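# Move the long carton onto the raised block

## Task

Set the long carton on top of the raised block so that no part of it sticks out past any edge, and so that it stays there on its own once the robot lets go. Leave the short carton exactly where and how it was; disturbing it counts against you. At the end, switch the suction off and pull the tool away.

## Robot and tools

Robot: a single six-joint arm (UR7e-type) with a four-cup vacuum tool. The cups are in two pairs. Channel a is the pair at y = -70 mm and channel b is the pair at y = +70 mm, each cup at x = -35 and +35 mm, measured in the cup point's own axes. The cups point along the cup point's +z. The tool reaches 148 mm to either side along its y axis. The cup point is the centre of the four rims when nothing touches them. The only camera is cam_wrist, a 504x504 fisheye (fx about 262.6, fy about 263.7, centre about (247.6, 252.9), up to 79.4 degrees off-axis). It is mounted on the tool and may sit up to 30 mm and about 11 degrees off its nominal frame.

Scene frame: the origin is on the table top directly under the arm base. +z is up, and +y is to the left when facing along +x. Results report the cup point position in metres, its orientation as a quaternion (w, x, y, z), and its linear and angular velocities in m/s and rad/s. At long reach the printed position can be a little off.

execute_actions takes "actions", a list holding zero or one entry, plus an optional "pictures" boolean.
- Empty list: nothing moves; you just get the current state.
- {"rows": [...], "steps": n}: 1 to 15 rows, with n from 1 to 15 (default 15). Each step lasts 1/30 s and uses one row. If there are fewer rows than steps, the last row repeats.
- {"steps": n} with no rows: a wait of up to 300 steps, counted from the previous result. Your thinking time is included in that count.

Each row has 8 numbers in [-1, 1], in this order: dx, dy, dz, rx, ry, rz, suction_a, suction_b.
- The first six are an offset, not a pose. They are expressed in the cup point's own axes and measured from the cup point pose in the most recent result that shows it. Before any such result, and for the second or later call within one reply, they are measured from wherever the arm is when the action begins.
- Every row refers back to that same base pose; rows do not add up.
- Scale: 1.0 means 0.6 m for dx, dy, dz and 180 degrees for the rotation. rx, ry, rz form a single rotation vector.
- All-zero offsets are not a hold. They send the arm back to the base pose.
- The last two numbers set each channel's vacuum as a fraction of full (about 75 kPa below ambient). A value of 0.01 or less switches that channel off. Each setting stays until you change it.

Motion limits: at each step the commanded pose is clipped to within 100 mm and 16 degrees of the measured pose. Commands are smoothed, so motion trails them by about 0.17 s. When reach and orientation conflict, position wins. Large moves may not finish within one action, so read the returned pose and send the rest. "Hand target" in a result is where the controller is currently heading. HELD marks steps the clearance check blocked or altered, and "pose unreachable" reports the same. The mount under the base counts as part of the arm for that check.

move steers the cup point in a straight line toward one target.
- "target": one 8-number row, offset from the same base pose as above.
- "speed": 0.002 to 0.5 m/s, default 0.25. Rotation can go up to twice that value in rad/s.
- The path runs 0.5 to 10 s; anything longer is cut off at 10 s. It does not avoid obstacles, and the arm can lag or overshoot the path speed.
- "stop_force" (optional, 9 to 40 N): the move halts when the push against the motion, measured along the line to the target, rises that much above its level at the start. The cup point then backs up 2 steps and holds. It cannot be used during the first 0.2 s of a scene and is unreliable on moves that rotate. Leave it out when moving away from a surface you are pressing on. Pair it with a very low speed; the peak force can still exceed it.
- The result's "move:" line gives how the move ended: done, contact, off_target, moving, held or fault. It also gives the remaining distance and any limits: paced means the sent pose was clipped; held means some steps were blocked, after which the arm can jump faster.

wait: "seconds" from 0 to 10; it sends nothing new. zoom_image: "camera" "cam_wrist" and "region" [x0, y0, x1, y1] in image pixels, at most 504x504, with the origin at top-left. read_manual: returns licence text only. finished_scene: pass the scene number you are ending. This is final and is judged on the state that remains.

Suction:
- To pick something up, switch a channel on and press both of its cups fully onto a smooth, flat face. Both rims must seal; edges, seams or holes under a cup will leak.
- All channels share one pump. A channel that is on with an uncovered cup takes all the flow, so the other channel loses its vacuum.
- suction_measured_a/b shows the vacuum reached. On a good seal it settles at most 0.17 below the command, or 0.27 if both channels are on. It stays near 0 if a cup has not sealed.
- part_present_a/b turns 1 at a reading of 0.54 and back to 0 below 0.49.
- Under vacuum the cups shrink, so a held object sits up to about 12 mm closer to the tool.
- To release, set the object down on its support first, turn both channels off, then move at least 15 mm away. If a cup seals to the table, switching that channel off frees the tool.

Sensing: Wrist force and torque are given in the cup point axes. They include contacts, the held load and inertia. Expect offsets of up to about 4 N and noise of up to 2.4 N; each axis saturates near 50 N. Joint torques are noisy, carry offsets, and are not zero in free air. Joint order runs from base to wrist 3. MOTOR HOT appears at 70 °C. At 85 °C the brakes engage for minutes.

Avoid:
- Faults: an external force of 150 N, or joint loads of 136 N m (shoulder, elbow) or 25.4 N m (wrist joints; the held weight counts), stops the arm for 10 s. The arm is stiff, so aiming even slightly past a firm surface can trigger this. Approach slowly, or use stop_force.
- Dropping, slamming or shoving objects.
- Bumping the short carton.
- Letting anything leave the table, which fails the job.
- Loose objects may get small random nudges, so check the final placement before ending.

Each tool is called after "Emit:" as name(argument=value, ...), one argument or row to a line, values as JSON.

## Session

I'll start by looking at the current state.

Emit:
execute_actions(
  actions=[],
)

Scene clock: 0.00 s of 5300.00 s.
end_effector_position=(+0.4283, +0.0184, +0.4146) suction_measured_a=0.00 part_present_a=0 suction_measured_b=0.00 part_present_b=0 end_effector_quat_wxyz=(-0.002, -0.022, +1.000, -0.000) end_effector_velocity=(-0.000, +0.000, -0.000) end_effector_angular_velocity=(-0.000, +0.002, -0.001)
Joint positions: [-0.317 -1.768  1.734 -1.533 -1.572  1.254]
Joint velocities: [ 0.    -0.     0.001  0.001 -0.     0.001]
Joint torques (N m, as the arm reports them, + toward a larger angle): no reading
Wrist force (N, on the end effector, along its own x y z axes, offset not removed): no reading
Wrist torque (N m, same axes, about the end effector's origin, offset not removed): no reading
Hand target: +0.428, +0.018, +0.415; -0.002, -0.022, +1.000, -0.000

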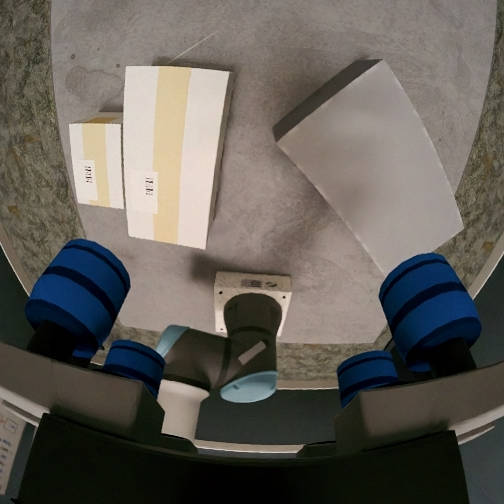

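Emit:
zoom_image(
  camera="cam_wrist",
  region=[40, 40, 260, 260],
)

Emit:
zoom_image(
  camera="cam_wrist",
  region=[260, 40, 490, 300],
)

Emit:
zoom_image(
  camera="cam_wrist",
  region=[0, 220, 252, 440],
)

Emit:
zoom_image(
  camera="cam_wrist",
  region=[252, 220, 504, 440],
)

Region (40, 40, 260, 260) of cam_wrist's 504x504 image, scaled by 2.291, with more detail than that image has.

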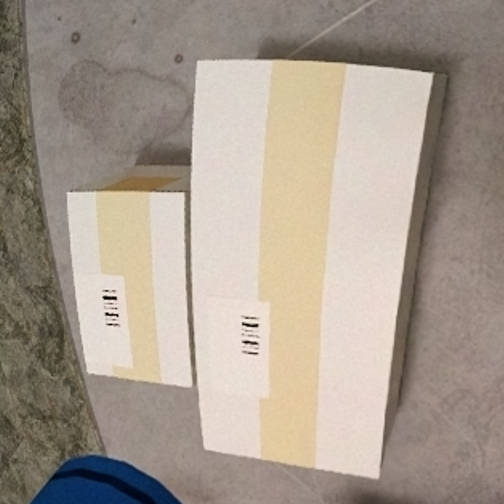

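Region (260, 40, 490, 300) of cam_wrist's 504x504 image, scaled by 1.938, with more detail than that image has; it fills the left 446 columns of this view, and the rest is white.

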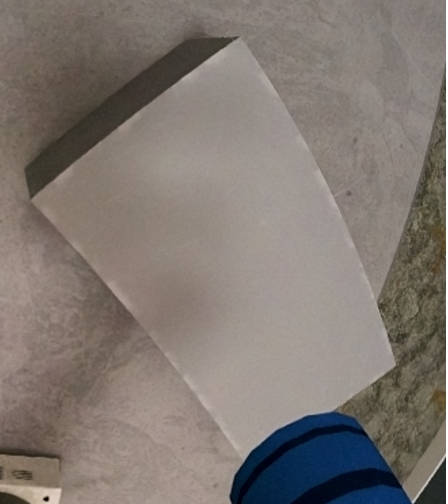

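Region (0, 220, 252, 440) of cam_wrist's 504x504 image, scaled by 2.000, with more detail than that image has; it fills the top 440 rows of this view, and the rest is white.

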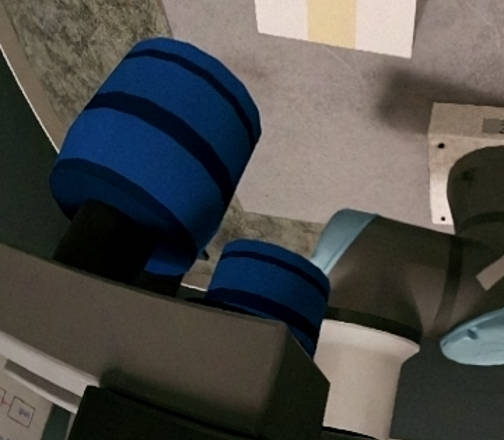

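Region (252, 220, 504, 440) of cam_wrist's 504x504 image, scaled by 2.000, with more detail than that image has; it fills the top 440 rows of this view, and the rest is white.

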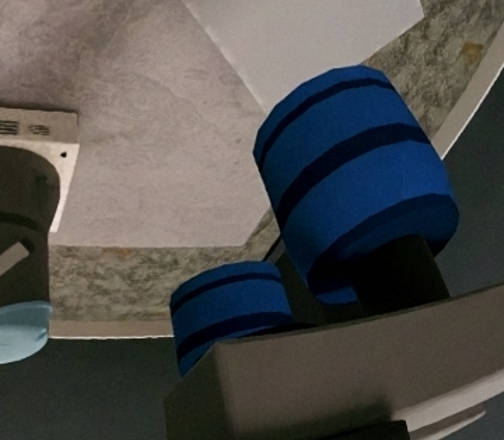

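Emit:
zoom_image(
  camera="cam_wrist",
  region=[200, 50, 260, 110],
)

Emit:
zoom_image(
  camera="cam_wrist",
  region=[260, 45, 400, 160],
)

Emit:
zoom_image(
  camera="cam_wrist",
  region=[190, 255, 310, 350],
)

Emit:
zoom_image(
  camera="cam_wrist",
  region=[60, 95, 150, 225],
)

Region (200, 50, 260, 110) of cam_wrist's 504x504 image, scaled by 8.400, with more detail than that image has.

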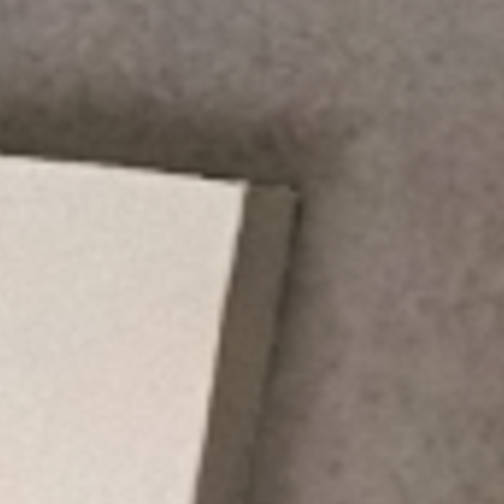

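Region (260, 45, 400, 160) of cam_wrist's 504x504 image, scaled by 3.600, with more detail than that image has; it fills the top 414 rows of this view, and the rest is white.

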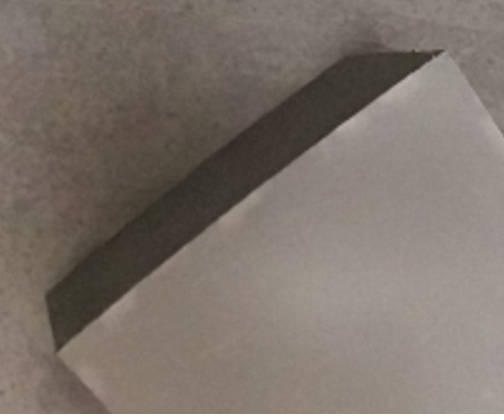

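Region (190, 255, 310, 350) of cam_wrist's 504x504 image, scaled by 4.200, with more detail than that image has; it fills the top 399 rows of this view, and the rest is white.

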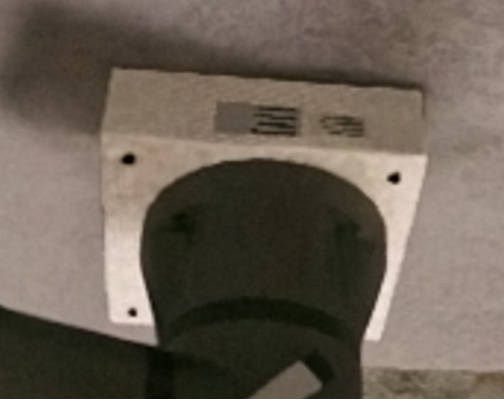

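Region (60, 95, 150, 225) of cam_wrist's 504x504 image, scaled by 3.877, with more detail than that image has; it fills the left 349 columns of this view, and the rest is white.

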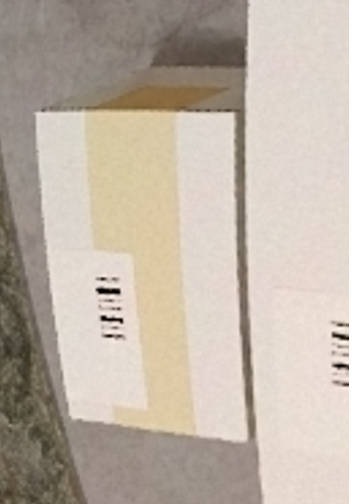

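Emit:
zoom_image(
  camera="cam_wrist",
  region=[180, 180, 250, 260],
)

Emit:
zoom_image(
  camera="cam_wrist",
  region=[60, 95, 140, 145],
)

Region (180, 180, 250, 260) of cam_wrist's 504x504 image, scaled by 6.300, with more detail than that image has; it fills the left 441 columns of this view, and the rest is white.

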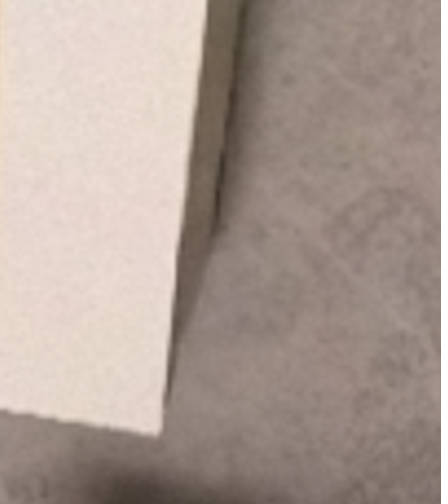

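Region (60, 95, 140, 145) of cam_wrist's 504x504 image, scaled by 6.300, with more detail than that image has; it fills the top 315 rows of this view, and the rest is white.

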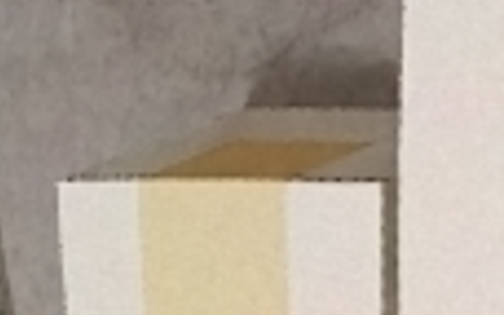

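Emit:
move(
  target=[0.0567, 0.238, 0.191, 0, 0, 0.544, 0, 0],
  speed=0.4,
)

Scene clock: 35.57 s of 5300.00 s.
end_effector_position=(+0.3880, +0.1593, +0.3001) suction_measured_a=0.00 part_present_a=0 suction_measured_b=0.00 part_present_b=0 end_effector_quat_wxyz=(-0.001, +0.739, +0.674, -0.002) end_effector_velocity=(-0.000, +0.001, -0.001) end_effector_angular_velocity=(-0.003, +0.000, -0.016)
Joint positions: [ 0.022 -1.76   2.022 -1.829 -1.571  3.3  ]
Joint velocities: [ 0.004  0.001  0.001 -0.001 -0.003  0.02 ]
Joint torques (N m, as the arm reports them, + toward a larger angle): [  9.65  -5.81 -23.62  -5.09  -1.6    2.86]
Wrist force (N, on the end effector, along its own x y z axes, offset not removed): [1.5 -0.7 -0.6]
Wrist torque (N m, same axes, about the end effector's origin, offset not removed): [-0.10 0.01 0.00]
Hand target: +0.388, +0.159, +0.300; -0.001, +0.740, +0.673, -0.002
Off the commanded pose: 0.000 m, 0 deg.
After step 90, 29.77 s passed at rest.
move: done

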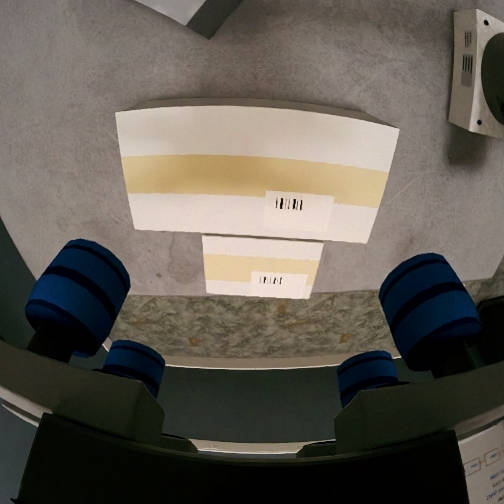

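Emit:
zoom_image(
  camera="cam_wrist",
  region=[100, 85, 260, 245],
)

Emit:
zoom_image(
  camera="cam_wrist",
  region=[255, 90, 415, 250],
)

Region (100, 85, 260, 245) of cam_wrist's 504x504 image, scaled by 3.150, with more detail than that image has.

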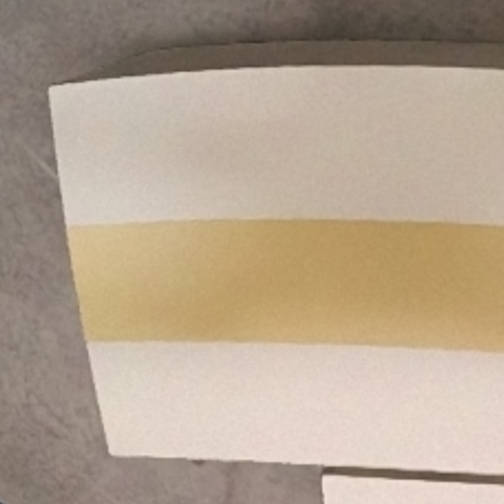

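Region (255, 90, 415, 250) of cam_wrist's 504x504 image, scaled by 3.150, with more detail than that image has.

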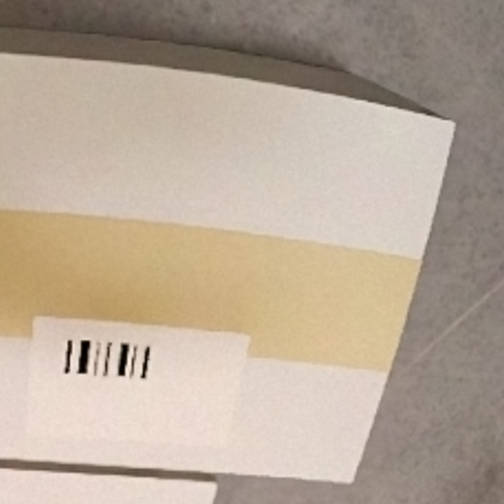

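Emit:
zoom_image(
  camera="cam_wrist",
  region=[105, 85, 185, 130],
)

Emit:
zoom_image(
  camera="cam_wrist",
  region=[330, 95, 410, 140],
)

Emit:
zoom_image(
  camera="cam_wrist",
  region=[20, 230, 180, 390],
)

Emit:
zoom_image(
  camera="cam_wrist",
  region=[330, 240, 490, 400],
)

Region (105, 85, 185, 130) of cam_wrist's 504x504 image, scaled by 6.300, with more detail than that image has; it fills the top 284 rows of this view, and the rest is white.

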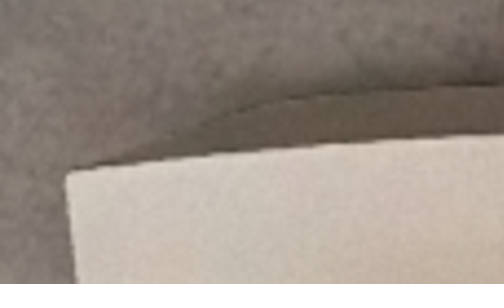

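Region (330, 95, 410, 140) of cam_wrist's 504x504 image, scaled by 6.300, with more detail than that image has; it fills the top 284 rows of this view, and the rest is white.

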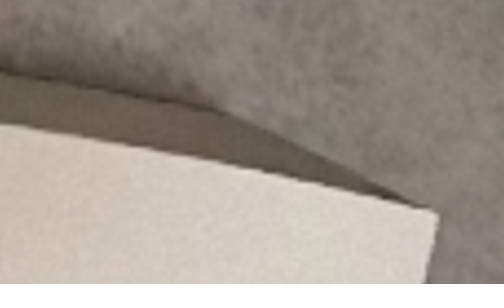

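Region (20, 230, 180, 390) of cam_wrist's 504x504 image, scaled by 3.150, with more detail than that image has.

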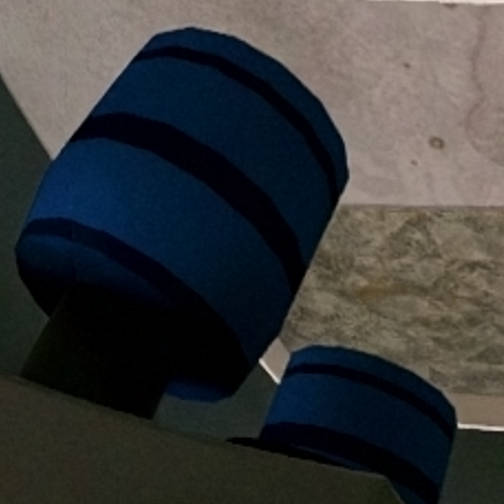

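Region (330, 240, 490, 400) of cam_wrist's 504x504 image, scaled by 3.150, with more detail than that image has.

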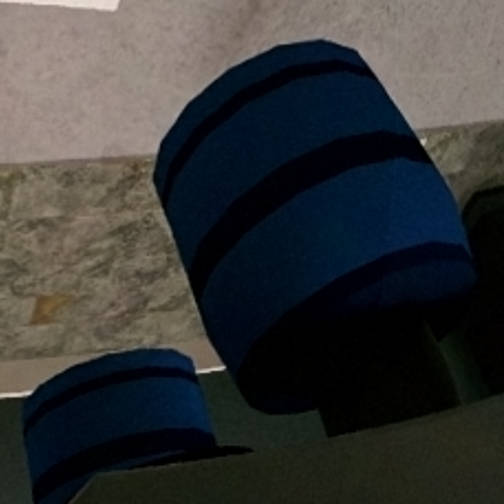

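Emit:
move(
  target=[0.003, 0.004, 0.28, 0, 0, 0.003, 0, 0],
  speed=0.25,
)

Scene clock: 56.90 s of 5300.00 s.
end_effector_position=(+0.3899, +0.1608, +0.1325) suction_measured_a=0.00 part_present_a=0 suction_measured_b=0.00 part_present_b=0 end_effector_quat_wxyz=(-0.001, +0.742, +0.670, -0.002) end_effector_velocity=(+0.001, +0.000, -0.003) end_effector_angular_velocity=(-0.001, -0.001, +0.000)
Joint positions: [ 0.026 -1.517  2.298 -2.348 -1.571  3.313]
Joint velocities: [ 0.001  0.008  0.002 -0.01  -0.001  0.   ]
Joint torques (N m, as the arm reports them, + toward a larger angle): [  9.56 -10.03 -15.89  -4.91  -1.59   2.94]
Wrist force (N, on the end effector, along its own x y z axes, offset not removed): [1.0 -0.8 -0.6]
Wrist torque (N m, same axes, about the end effector's origin, offset not removed): [-0.10 -0.02 0.13]
Hand target: +0.390, +0.161, +0.132; -0.001, +0.742, +0.670, -0.002
Off the commanded pose: 0.001 m, 0 deg.
After step 90, 16.93 s passed at rest.
move: done

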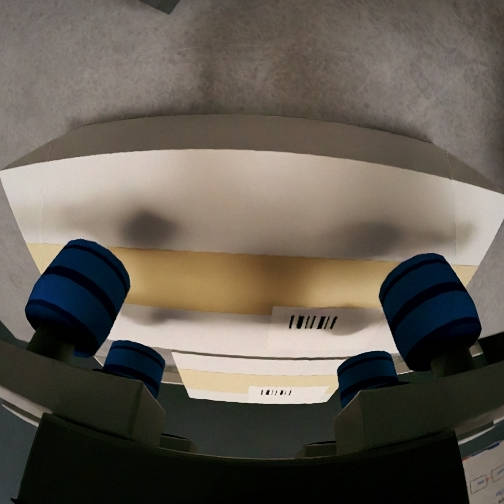

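Emit:
zoom_image(
  camera="cam_wrist",
  region=[200, 100, 300, 380],
)

Emit:
zoom_image(
  camera="cam_wrist",
  region=[0, 100, 504, 280],
)

Region (200, 100, 300, 380) of cam_wrist's 504x504 image, scaled by 1.800, with more detail than that image has; it fills the left 180 columns of this view, and the rest is white.

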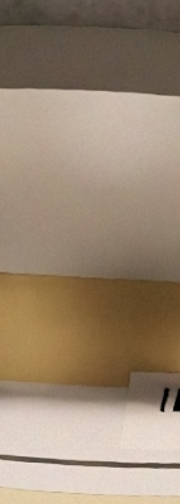

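Region (0, 100, 504, 280) of cam_wrist's 504x504 image, scaled by 1.000; it fills the top 180 rows of this view, and the rest is white.

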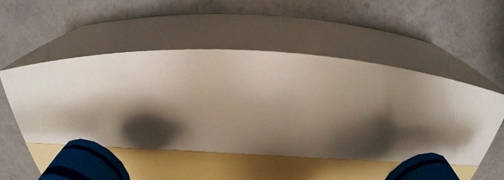

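Emit:
move(
  target=[0.002, 0.003, 0.067, 0, 0, 0, 1, 1],
  speed=0.03,
  stop_force=20,
)

Scene clock: 61.43 s of 5300.00 s.
end_effector_position=(+0.3916, +0.1618, +0.0927) suction_measured_a=0.40 part_present_a=0 suction_measured_b=0.40 part_present_b=0 end_effector_quat_wxyz=(-0.001, +0.742, +0.670, -0.002) end_effector_velocity=(-0.000, -0.000, -0.003) end_effector_angular_velocity=(-0.000, +0.002, -0.000)
Joint positions: [ 0.028 -1.416  2.334 -2.484 -1.571  3.315]
Joint velocities: [ 0.     0.008  0.002 -0.007 -0.     0.   ]
Joint torques (N m, as the arm reports them, + toward a larger angle): [  9.16 -19.18 -18.65  -6.29   1.52   2.87]
Wrist force (N, on the end effector, along its own x y z axes, offset not removed): [1.9 -0.5 14.0]
Wrist torque (N m, same axes, about the end effector's origin, offset not removed): [-0.31 -0.18 0.09]
Hand target: +0.392, +0.162, +0.092; -0.001, +0.742, +0.670, -0.002
Off the commanded pose: 0.000 m, 0 deg.
move: done

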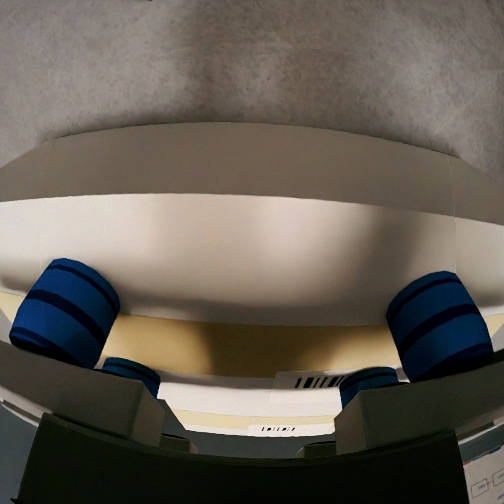

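Emit:
execute_actions(
  actions=[
    {"steps": 20},
  ],
  pictures=false,
)

Scene clock: 62.10 s of 5300.00 s.
end_effector_position=(+0.3917, +0.1618, +0.0924) suction_measured_a=0.76 part_present_a=1 suction_measured_b=0.76 part_present_b=1 end_effector_quat_wxyz=(-0.001, +0.742, +0.670, -0.002) end_effector_velocity=(+0.000, -0.000, +0.000) end_effector_angular_velocity=(-0.000, -0.000, +0.000)
Joint positions: [ 0.028 -1.415  2.335 -2.486 -1.571  3.315]
Joint velocities: [-0.     0.001 -0.001 -0.    -0.    -0.001]
Joint torques (N m, as the arm reports them, + toward a larger angle): [  9.9  -19.03 -18.95  -6.22   0.23   2.4 ]
Wrist force (N, on the end effector, along its own x y z axes, offset not removed): [2.6 -0.7 15.0]
Wrist torque (N m, same axes, about the end effector's origin, offset not removed): [-0.45 -0.21 0.06]
Hand target: +0.392, +0.162, +0.092; -0.001, +0.742, +0.670, -0.002
Off the commanded pose: 0.000 m, 0 deg.
Steps of this call (steps 1 to 20: nothing new was sent). Readings (end_effector_position | what the end effector reports):
1: (+0.3917, +0.1618, +0.0926) | suction_measured_a=0.43 part_present_a=0 suction_measured_b=0.43 part_present_b=0
2: (+0.3917, +0.1618, +0.0926) | suction_measured_a=0.45 part_present_a=0 suction_measured_b=0.45 part_present_b=0
4: (+0.3917, +0.1618, +0.0925) | suction_measured_a=0.53 part_present_a=0 suction_measured_b=0.53 part_present_b=0
8: (+0.3917, +0.1618, +0.0924) | suction_measured_a=0.62 part_present_a=1 suction_measured_b=0.62 part_present_b=1
20: the state above

Emit:
move(
  target=[-0.0667, 0, -0.2667, 0, 0, 0, 1, 1],
  speed=0.22,
)

Emit:
move(
  target=[-0.5475, 0.072, 0, 0, 0, -0.302, 1, 1],
  speed=0.3,
)

Scene clock: 70.17 s of 5300.00 s.
end_effector_position=(+0.3881, +0.1222, +0.2519) suction_measured_a=0.80 part_present_a=1 suction_measured_b=0.80 part_present_b=1 end_effector_quat_wxyz=(-0.001, +0.742, +0.670, -0.002) end_effector_velocity=(+0.000, -0.001, +0.004) end_effector_angular_velocity=(+0.001, +0.001, -0.001)
Joint positions: [-0.072 -1.752  2.145 -1.96  -1.571  3.215]
Joint velocities: [-0.003 -0.004 -0.007  0.011  0.001 -0.002]
Joint torques (N m, as the arm reports them, + toward a larger angle): [ -8.97 -30.29 -41.78  -3.11   1.91  -2.86]
Wrist force (N, on the end effector, along its own x y z axes, offset not removed): [2.1 -2.0 12.8]
Wrist torque (N m, same axes, about the end effector's origin, offset not removed): [-0.60 -0.14 0.09]
Hand target: +0.388, +0.122, +0.252; -0.001, +0.742, +0.670, -0.002
Off the commanded pose: 0.001 m, 0 deg.
move: done

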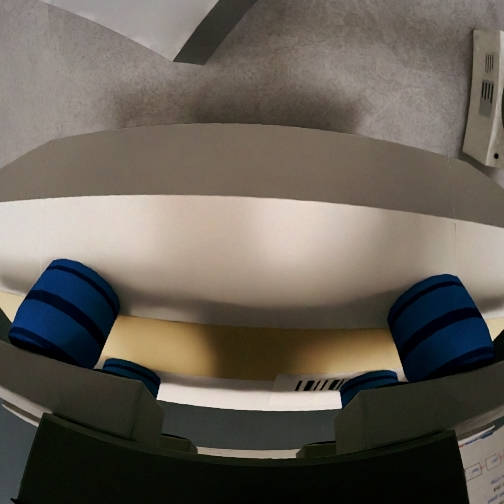

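Scene clock: 72.43 s of 5300.00 s.
end_effector_position=(+0.3974, -0.2081, +0.2519) suction_measured_a=0.80 part_present_a=1 suction_measured_b=0.80 part_present_b=1 end_effector_quat_wxyz=(-0.002, +0.355, +0.935, +0.000) end_effector_velocity=(+0.000, -0.003, -0.000) end_effector_angular_velocity=(+0.002, -0.001, +0.011)
Joint positions: [-0.828 -1.641  2.052 -1.977 -1.572  1.512]
Joint velocities: [-0.006  0.005 -0.004 -0.     0.002 -0.017]
Joint torques (N m, as the arm reports them, + toward a larger angle): [ -9.28 -16.46 -40.37  -3.54   1.53  -2.69]
Wrist force (N, on the end effector, along its own x y z axes, offset not removed): [1.2 0.2 15.2]
Wrist torque (N m, same axes, about the end effector's origin, offset not removed): [-0.29 -0.05 0.07]
Hand target: +0.397, -0.208, +0.252; -0.002, +0.354, +0.935, +0.000
Off the commanded pose: 0.001 m, 0 deg.
move: done

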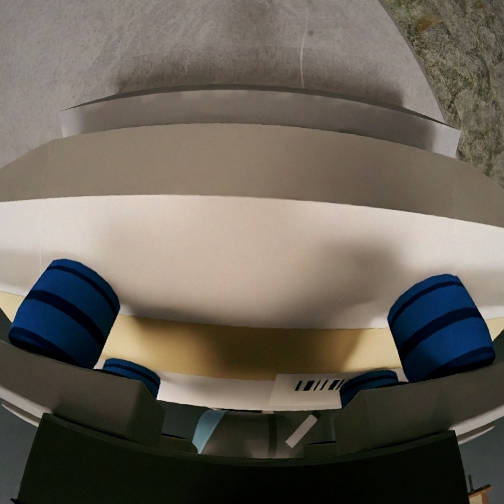

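Emit:
zoom_image(
  camera="cam_wrist",
  region=[30, 70, 150, 170],
)

Emit:
zoom_image(
  camera="cam_wrist",
  region=[370, 80, 490, 180],
)

Emit:
zoom_image(
  camera="cam_wrist",
  region=[210, 70, 310, 210],
)

Region (30, 70, 150, 170) of cam_wrist's 504x504 image, scaled by 4.200, with more detail than that image has.

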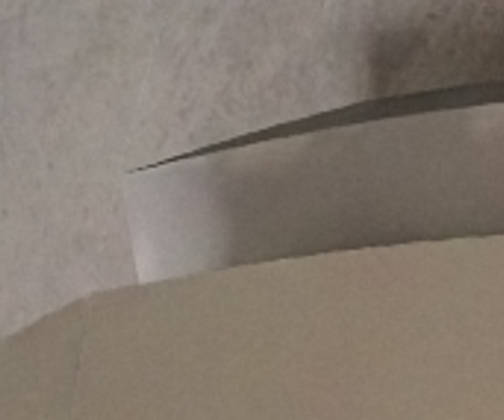

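Region (370, 80, 490, 180) of cam_wrist's 504x504 image, scaled by 4.200, with more detail than that image has.

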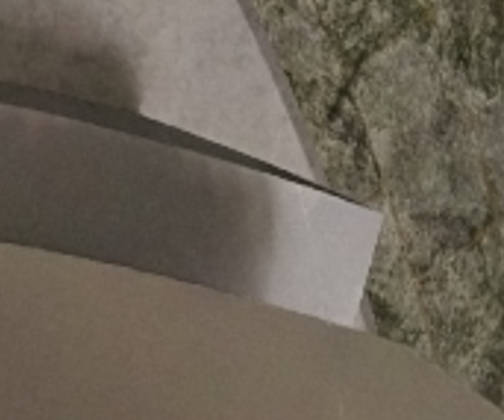

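Region (210, 70, 310, 210) of cam_wrist's 504x504 image, scaled by 3.600, with more detail than that image has; it fills the left 360 columns of this view, and the rest is white.

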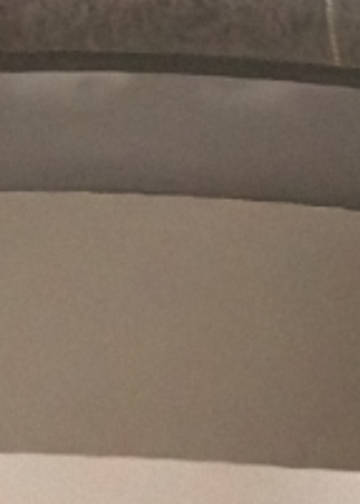

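Emit:
move(
  target=[0.010, 0.001, 0.058, 0, 0, -0.0024, 1, 1],
  speed=0.08,
)

Scene clock: 81.13 s of 5300.00 s.
end_effector_position=(+0.3932, -0.2036, +0.2175) suction_measured_a=0.80 part_present_a=1 suction_measured_b=0.80 part_present_b=1 end_effector_quat_wxyz=(-0.002, +0.351, +0.936, +0.000) end_effector_velocity=(+0.000, -0.000, -0.002) end_effector_angular_velocity=(-0.002, -0.002, +0.001)
Joint positions: [-0.827 -1.614  2.125 -2.077 -1.572  1.505]
Joint velocities: [ 0.     0.003  0.005 -0.01  -0.    -0.   ]
Joint torques (N m, as the arm reports them, + toward a larger angle): [  9.63 -17.28 -28.13  -6.64  -1.94  -2.78]
Wrist force (N, on the end effector, along its own x y z axes, offset not removed): [0.6 -0.9 14.4]
Wrist torque (N m, same axes, about the end effector's origin, offset not removed): [-0.38 0.03 0.10]
Hand target: +0.393, -0.204, +0.217; -0.002, +0.351, +0.936, +0.000
Off the commanded pose: 0.000 m, 0 deg.
move: done

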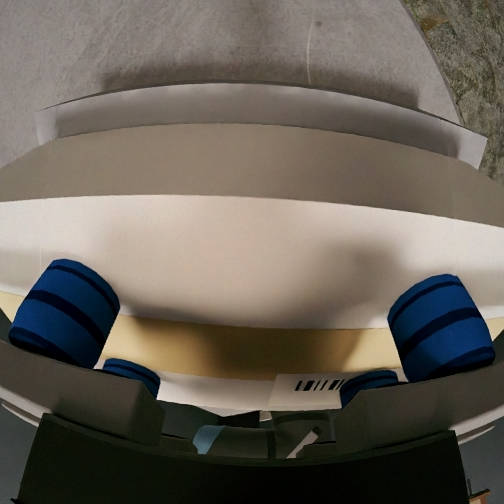

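Emit:
zoom_image(
  camera="cam_wrist",
  region=[10, 70, 130, 180],
)

Emit:
zoom_image(
  camera="cam_wrist",
  region=[390, 85, 504, 195],
)

Emit:
zoom_image(
  camera="cam_wrist",
  region=[220, 65, 290, 135],
)

Region (10, 70, 130, 180) of cam_wrist's 504x504 image, scaled by 4.200, with more detail than that image has; it fills the top 462 rows of this view, and the rest is white.

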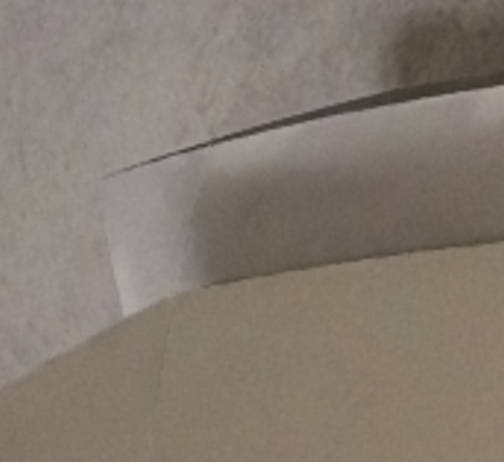

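Region (390, 85, 504, 195) of cam_wrist's 504x504 image, scaled by 4.421, with more detail than that image has; it fills the top 486 rows of this view, and the rest is white.

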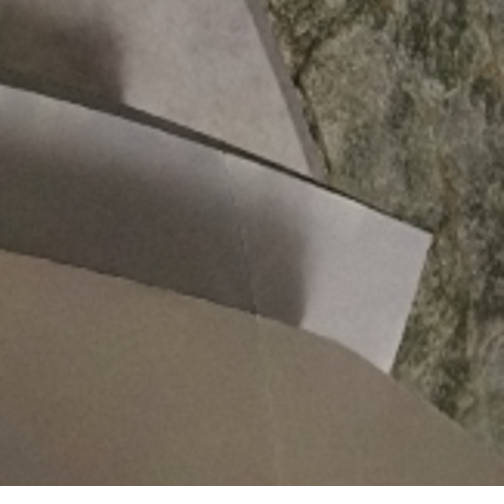

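Region (220, 65, 290, 135) of cam_wrist's 504x504 image, scaled by 7.200, with more detail than that image has.

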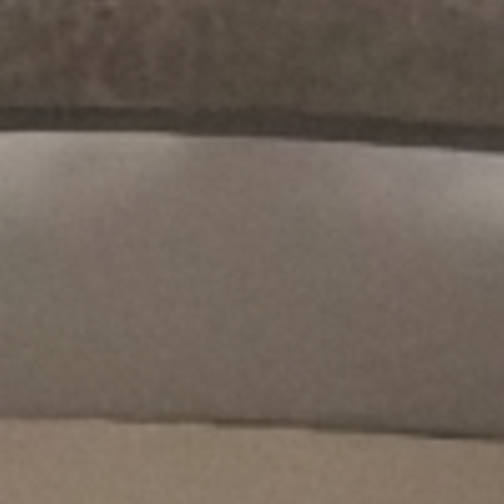

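Emit:
move(
  target=[0, 0, 0.035, 0, 0, 0, 1, 1],
  speed=0.008,
  stop_force=12,
)

Scene clock: 85.83 s of 5300.00 s.
end_effector_position=(+0.3932, -0.2036, +0.2069) suction_measured_a=0.80 part_present_a=1 suction_measured_b=0.80 part_present_b=1 end_effector_quat_wxyz=(-0.002, +0.351, +0.936, +0.000) end_effector_velocity=(-0.001, +0.001, +0.001) end_effector_angular_velocity=(+0.003, +0.004, -0.000)
Joint positions: [-0.827 -1.6    2.142 -2.109 -1.572  1.505]
Joint velocities: [ 0.    -0.001 -0.003  0.008 -0.001  0.001]
Joint torques (N m, as the arm reports them, + toward a larger angle): [  6.06 -21.28 -27.81  -1.22  -1.51  -1.58]
Wrist force (N, on the end effector, along its own x y z axes, offset not removed): [13.9 0.0 -23.8]
Wrist torque (N m, same axes, about the end effector's origin, offset not removed): [-1.00 -1.12 -0.04]
Hand target: +0.393, -0.204, +0.207; -0.002, +0.351, +0.936, +0.000
Off the commanded pose: 0.010 m, 0 deg.
move: contact

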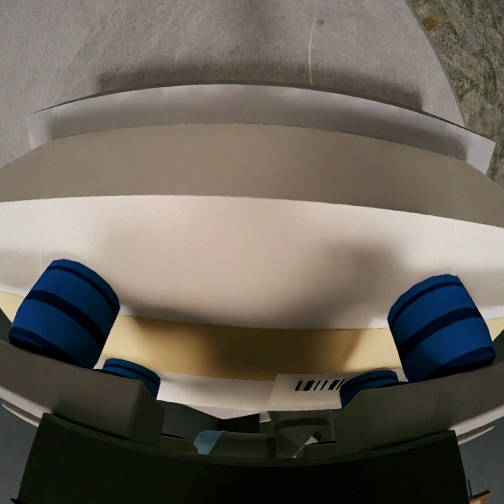

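Emit:
execute_actions(
  actions=[
    {"rows": [[0, 0, -0.0005, 0, 0, 0, 0, 0]], "steps": 12},
  ],
  pictures=false,
)

Scene clock: 86.63 s of 5300.00 s.
end_effector_position=(+0.3932, -0.2036, +0.2074) suction_measured_a=0.00 part_present_a=0 suction_measured_b=0.00 part_present_b=0 end_effector_quat_wxyz=(-0.002, +0.351, +0.936, -0.000) end_effector_velocity=(-0.001, +0.001, -0.002) end_effector_angular_velocity=(+0.003, +0.003, +0.000)
Joint positions: [-0.827 -1.6    2.141 -2.108 -1.572  1.505]
Joint velocities: [-0.     0.001  0.002  0.    -0.    -0.   ]
Joint torques (N m, as the arm reports them, + toward a larger angle): [ 6.11 12.87  2.56 -0.47 -1.53 -1.61]
Wrist force (N, on the end effector, along its own x y z axes, offset not removed): [8.1 -1.8 -50.0]
Wrist torque (N m, same axes, about the end effector's origin, offset not removed): [-0.34 -0.22 0.05]
Hand target: +0.393, -0.204, +0.207; -0.002, +0.351, +0.936, +0.000
Off the commanded pose: 0.000 m, 0 deg.
Steps of this call (steps 1 to 12: nothing new was sent; steps 13 to 24: all 12 steps of this action). Readings (end_effector_position | what the end effector reports):
13: (+0.3932, -0.2036, +0.2072) | suction_measured_a=0.58 part_present_a=1 suction_measured_b=0.58 part_present_b=1
14: (+0.3932, -0.2036, +0.2072) | suction_measured_a=0.26 part_present_a=0 suction_measured_b=0.26 part_present_b=0
16: (+0.3933, -0.2037, +0.2075) | suction_measured_a=0.00 part_present_a=0 suction_measured_b=0.00 part_present_b=0
20: (+0.3933, -0.2037, +0.2075) | suction_measured_a=0.00 part_present_a=0 suction_measured_b=0.00 part_present_b=0
24: the state above

The vacuum is released (cup springs now push on the carton). Moving straight up to clear.

Emit:
move(
  target=[0, 0, -0.3, 0, 0, 0, 0, 0],
  speed=0.25,
)

Scene clock: 88.37 s of 5300.00 s.
end_effector_position=(+0.3936, -0.2038, +0.3870) suction_measured_a=0.00 part_present_a=0 suction_measured_b=0.00 part_present_b=0 end_effector_quat_wxyz=(-0.002, +0.351, +0.936, -0.000) end_effector_velocity=(-0.000, +0.000, +0.003) end_effector_angular_velocity=(+0.002, +0.002, -0.001)
Joint positions: [-0.827 -1.731  1.775 -1.611 -1.572  1.506]
Joint velocities: [-0.     0.001 -0.008  0.01  -0.     0.001]
Joint torques (N m, as the arm reports them, + toward a larger angle): [ -9.07  -7.97 -36.61  -2.06  -1.7   -2.75]
Wrist force (N, on the end effector, along its own x y z axes, offset not removed): [2.4 -1.7 -2.3]
Wrist torque (N m, same axes, about the end effector's origin, offset not removed): [-0.12 -0.18 0.06]
Hand target: +0.394, -0.204, +0.387; -0.002, +0.351, +0.936, -0.000
Off the commanded pose: 0.001 m, 0 deg.
move: done

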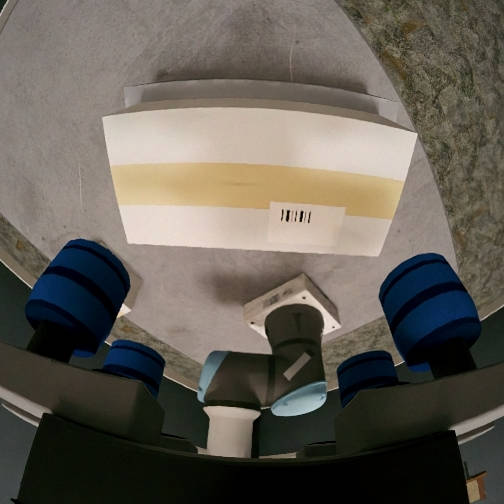

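Emit:
zoom_image(
  camera="cam_wrist",
  region=[90, 60, 430, 270],
)

Region (90, 60, 430, 270) of cam_wrist's 504x504 image, scaled by 1.482, with more detail than that image has; it fills the top 311 rows of this view, and the rest is white.

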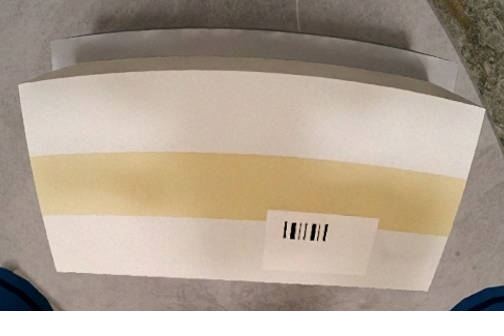

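Emit:
zoom_image(
  camera="cam_wrist",
  region=[80, 230, 170, 330],
)

Region (80, 230, 170, 330) of cam_wrist's 504x504 image, scaled by 5.040, with more detail than that image has; it fills the left 454 columns of this view, and the rest is white.

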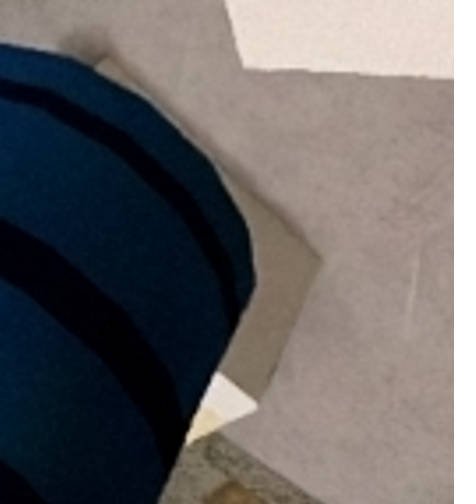

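The long carton is centred on the block, the short carton's corner is where it started, and the tool is clear. Finishing scene 1.

Emit:
finished_scene(
  scene=1,
)

The scene is finished: the task was done.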